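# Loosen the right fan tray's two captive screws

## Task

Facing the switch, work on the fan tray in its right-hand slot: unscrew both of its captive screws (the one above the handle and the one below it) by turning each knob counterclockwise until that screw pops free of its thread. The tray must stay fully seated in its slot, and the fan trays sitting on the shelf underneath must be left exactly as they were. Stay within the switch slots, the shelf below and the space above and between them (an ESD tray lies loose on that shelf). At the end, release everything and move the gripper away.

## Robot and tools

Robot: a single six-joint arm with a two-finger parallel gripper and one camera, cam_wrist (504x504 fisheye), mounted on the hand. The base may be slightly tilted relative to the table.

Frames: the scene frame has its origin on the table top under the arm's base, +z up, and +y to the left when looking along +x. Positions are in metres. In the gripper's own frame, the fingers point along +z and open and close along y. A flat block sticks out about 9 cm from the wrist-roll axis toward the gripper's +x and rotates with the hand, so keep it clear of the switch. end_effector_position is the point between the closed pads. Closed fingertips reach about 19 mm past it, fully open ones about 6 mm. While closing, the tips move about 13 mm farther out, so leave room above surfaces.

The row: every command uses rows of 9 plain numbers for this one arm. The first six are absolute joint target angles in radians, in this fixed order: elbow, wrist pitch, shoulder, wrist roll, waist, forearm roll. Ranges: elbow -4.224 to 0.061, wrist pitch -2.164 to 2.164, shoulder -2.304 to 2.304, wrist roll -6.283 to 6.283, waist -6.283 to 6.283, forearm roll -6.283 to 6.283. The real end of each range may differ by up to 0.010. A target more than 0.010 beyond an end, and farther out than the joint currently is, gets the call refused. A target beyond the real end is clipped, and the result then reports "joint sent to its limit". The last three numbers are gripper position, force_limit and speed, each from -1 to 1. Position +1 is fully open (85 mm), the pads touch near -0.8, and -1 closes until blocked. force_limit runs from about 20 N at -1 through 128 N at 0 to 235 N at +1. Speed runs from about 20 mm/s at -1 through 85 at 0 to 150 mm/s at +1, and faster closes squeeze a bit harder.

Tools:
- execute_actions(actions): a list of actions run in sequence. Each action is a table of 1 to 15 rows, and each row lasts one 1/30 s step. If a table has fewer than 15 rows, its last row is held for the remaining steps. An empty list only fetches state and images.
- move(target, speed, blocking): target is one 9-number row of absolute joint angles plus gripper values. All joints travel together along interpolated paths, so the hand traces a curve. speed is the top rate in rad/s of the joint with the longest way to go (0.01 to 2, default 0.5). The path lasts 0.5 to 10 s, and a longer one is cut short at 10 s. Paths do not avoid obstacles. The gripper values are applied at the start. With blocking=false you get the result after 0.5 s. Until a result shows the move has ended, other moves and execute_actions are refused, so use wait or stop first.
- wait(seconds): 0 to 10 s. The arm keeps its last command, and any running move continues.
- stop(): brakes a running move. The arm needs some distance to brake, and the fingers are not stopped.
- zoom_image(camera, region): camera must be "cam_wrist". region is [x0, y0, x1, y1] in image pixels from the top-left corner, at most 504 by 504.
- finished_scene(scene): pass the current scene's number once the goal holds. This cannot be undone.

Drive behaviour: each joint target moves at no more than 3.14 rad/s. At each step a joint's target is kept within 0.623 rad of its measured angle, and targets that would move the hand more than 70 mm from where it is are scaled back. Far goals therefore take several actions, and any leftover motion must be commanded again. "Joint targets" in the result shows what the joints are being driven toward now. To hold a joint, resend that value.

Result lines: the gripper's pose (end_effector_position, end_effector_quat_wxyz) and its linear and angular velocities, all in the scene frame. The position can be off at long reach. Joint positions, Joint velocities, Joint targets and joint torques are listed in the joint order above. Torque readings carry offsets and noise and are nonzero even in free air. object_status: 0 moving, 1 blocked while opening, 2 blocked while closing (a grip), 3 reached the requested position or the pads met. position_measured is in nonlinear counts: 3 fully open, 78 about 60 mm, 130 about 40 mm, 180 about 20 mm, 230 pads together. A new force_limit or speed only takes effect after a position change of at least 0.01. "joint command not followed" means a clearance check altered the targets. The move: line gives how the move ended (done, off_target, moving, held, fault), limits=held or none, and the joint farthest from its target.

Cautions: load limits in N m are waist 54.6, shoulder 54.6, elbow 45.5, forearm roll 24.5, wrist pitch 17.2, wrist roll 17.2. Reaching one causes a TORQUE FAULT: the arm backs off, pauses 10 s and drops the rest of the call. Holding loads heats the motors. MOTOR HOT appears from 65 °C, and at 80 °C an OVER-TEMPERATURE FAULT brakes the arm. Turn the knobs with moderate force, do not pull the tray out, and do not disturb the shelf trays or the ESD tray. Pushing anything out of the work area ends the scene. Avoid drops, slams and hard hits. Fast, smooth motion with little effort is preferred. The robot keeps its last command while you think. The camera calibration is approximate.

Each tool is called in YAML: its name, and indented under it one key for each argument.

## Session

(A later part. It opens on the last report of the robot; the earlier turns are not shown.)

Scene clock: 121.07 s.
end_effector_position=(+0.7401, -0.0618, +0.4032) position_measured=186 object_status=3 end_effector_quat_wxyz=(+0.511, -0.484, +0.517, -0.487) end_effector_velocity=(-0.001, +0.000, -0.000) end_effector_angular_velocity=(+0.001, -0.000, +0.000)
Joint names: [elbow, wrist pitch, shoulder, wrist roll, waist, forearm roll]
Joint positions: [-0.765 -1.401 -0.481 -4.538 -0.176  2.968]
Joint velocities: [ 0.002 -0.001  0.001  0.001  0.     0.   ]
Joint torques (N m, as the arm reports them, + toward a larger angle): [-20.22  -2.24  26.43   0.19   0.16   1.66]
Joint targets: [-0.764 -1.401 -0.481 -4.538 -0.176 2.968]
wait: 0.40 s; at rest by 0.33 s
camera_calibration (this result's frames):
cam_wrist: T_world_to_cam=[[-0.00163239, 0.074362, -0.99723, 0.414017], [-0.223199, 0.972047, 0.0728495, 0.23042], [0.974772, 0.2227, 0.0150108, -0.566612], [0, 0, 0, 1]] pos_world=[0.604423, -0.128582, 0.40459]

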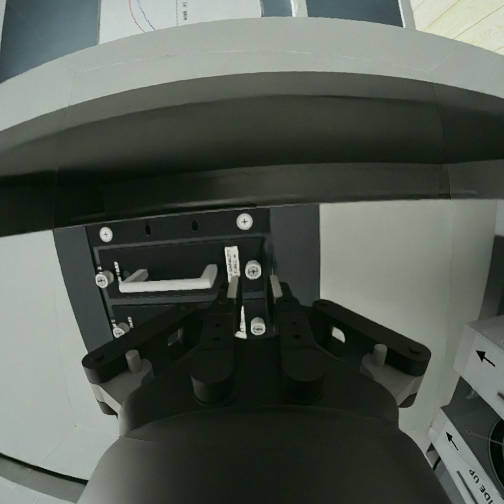

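The bottom knob now sits about 5 mm further out than in the earlier picture from this same pose. That matches the top screw, so both have sprung out and I'm moving the arm clear.

execute_actions:
  actions:
    - [[-0.757272, -1.404316, -0.477733, -4.538, -0.176710, 2.967198, -0.45, -0.3, 0.5],[-0.750072, -1.407897, -0.474121, -4.538, -0.177831, 2.966166, -0.45, -0.3, 0.5],[-0.742871, -1.411478, -0.470509, -4.538, -0.178952, 2.965135, -0.45, -0.3, 0.5],[-0.735671, -1.415059, -0.466897, -4.538, -0.180073, 2.964103, -0.45, -0.3, 0.5],[-0.728470, -1.418641, -0.463285, -4.538, -0.181194, 2.963071, -0.45, -0.3, 0.5],[-0.721269, -1.422222, -0.459673, -4.538, -0.182314, 2.962039, -0.45, -0.3, 0.5],[-0.714069, -1.425803, -0.456061, -4.538, -0.183435, 2.961007, -0.45, -0.3, 0.5],[-0.706868, -1.429384, -0.452449, -4.538, -0.184556, 2.959976, -0.45, -0.3, 0.5],[-0.699668, -1.432965, -0.448837, -4.538, -0.185677, 2.958944, -0.45, -0.3, 0.5],[-0.692467, -1.436546, -0.445225, -4.538, -0.186798, 2.957912, -0.45, -0.3, 0.5],[-0.685266, -1.440127, -0.441613, -4.538, -0.187919, 2.956880, -0.45, -0.3, 0.5],[-0.678066, -1.443708, -0.438001, -4.538, -0.189040, 2.955848, -0.45, -0.3, 0.5],[-0.670865, -1.447289, -0.434389, -4.538, -0.190161, 2.954817, -0.45, -0.3, 0.5],[-0.663665, -1.450870, -0.430777, -4.538, -0.191282, 2.953785, -0.45, -0.3, 0.5],[-0.656464, -1.454451, -0.427165, -4.538, -0.192403, 2.952753, -0.45, -0.3, 0.5]]

wait:
  seconds: 0.5

Scene clock: 122.80 s.
end_effector_position=(+0.7093, -0.0617, +0.4032) position_measured=186 object_status=3 end_effector_quat_wxyz=(+0.512, -0.483, +0.518, -0.486) end_effector_velocity=(-0.080, +0.001, +0.001) end_effector_angular_velocity=(+0.011, -0.001, -0.000)
Joint names: [elbow, wrist pitch, shoulder, wrist roll, waist, forearm roll]
Joint positions: [-0.681 -1.442 -0.44  -4.538 -0.189  2.956]
Joint velocities: [ 0.214 -0.108  0.107 -0.001 -0.034 -0.031]
Joint torques (N m, as the arm reports them, + toward a larger angle): [-18.43  -2.34  25.19   0.09   0.62   0.95]
Joint targets: [-0.656 -1.454 -0.427 -4.538 -0.192 2.953]
camera_calibration (this result's frames):
cam_wrist: T_world_to_cam=[[-0.0017273, 0.0786247, -0.996903, 0.414173], [-0.223168, 0.971732, 0.0770262, 0.22169], [0.974779, 0.22261, 0.015868, -0.536905], [0, 0, 0, 1]] pos_world=[0.573553, -0.128468, 0.404334]

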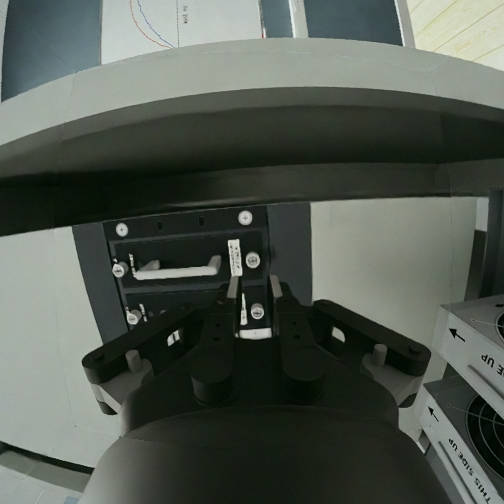

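Scene clock: 123.30 s.
end_effector_position=(+0.7001, -0.0615, +0.4033) position_measured=186 object_status=3 end_effector_quat_wxyz=(+0.513, -0.482, +0.518, -0.486) end_effector_velocity=(-0.000, +0.001, -0.000) end_effector_angular_velocity=(+0.001, +0.000, +0.001)
Joint names: [elbow, wrist pitch, shoulder, wrist roll, waist, forearm roll]
Joint positions: [-0.657 -1.454 -0.427 -4.538 -0.192  2.953]
Joint velocities: [ 0.001 -0.001  0.     0.     0.001  0.   ]
Joint torques (N m, as the arm reports them, + toward a larger angle): [-18.42  -2.23  24.67   0.03   0.62   1.29]
Joint targets: [-0.656 -1.454 -0.427 -4.538 -0.192 2.953]
wait: 0.50 s; at rest by 0.40 s
camera_calibration (this result's frames):
cam_wrist: T_world_to_cam=[[-0.00158423, 0.0800211, -0.996792, 0.414151], [-0.223191, 0.971621, 0.0783551, 0.218904], [0.974774, 0.222599, 0.0163207, -0.528217], [0, 0, 0, 1]] pos_world=[0.564405, -0.128252, 0.404291]

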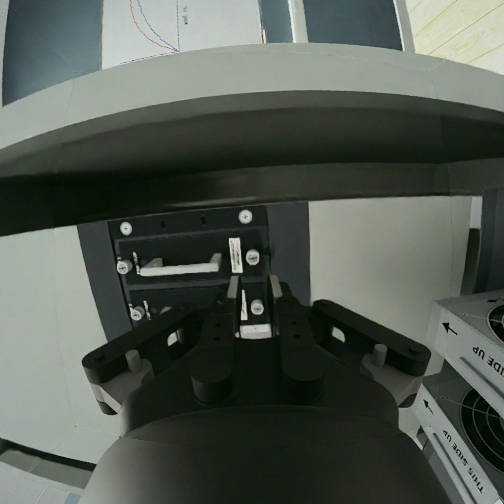

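finished_scene:
  scene: 2

The scene is finished: the task was done.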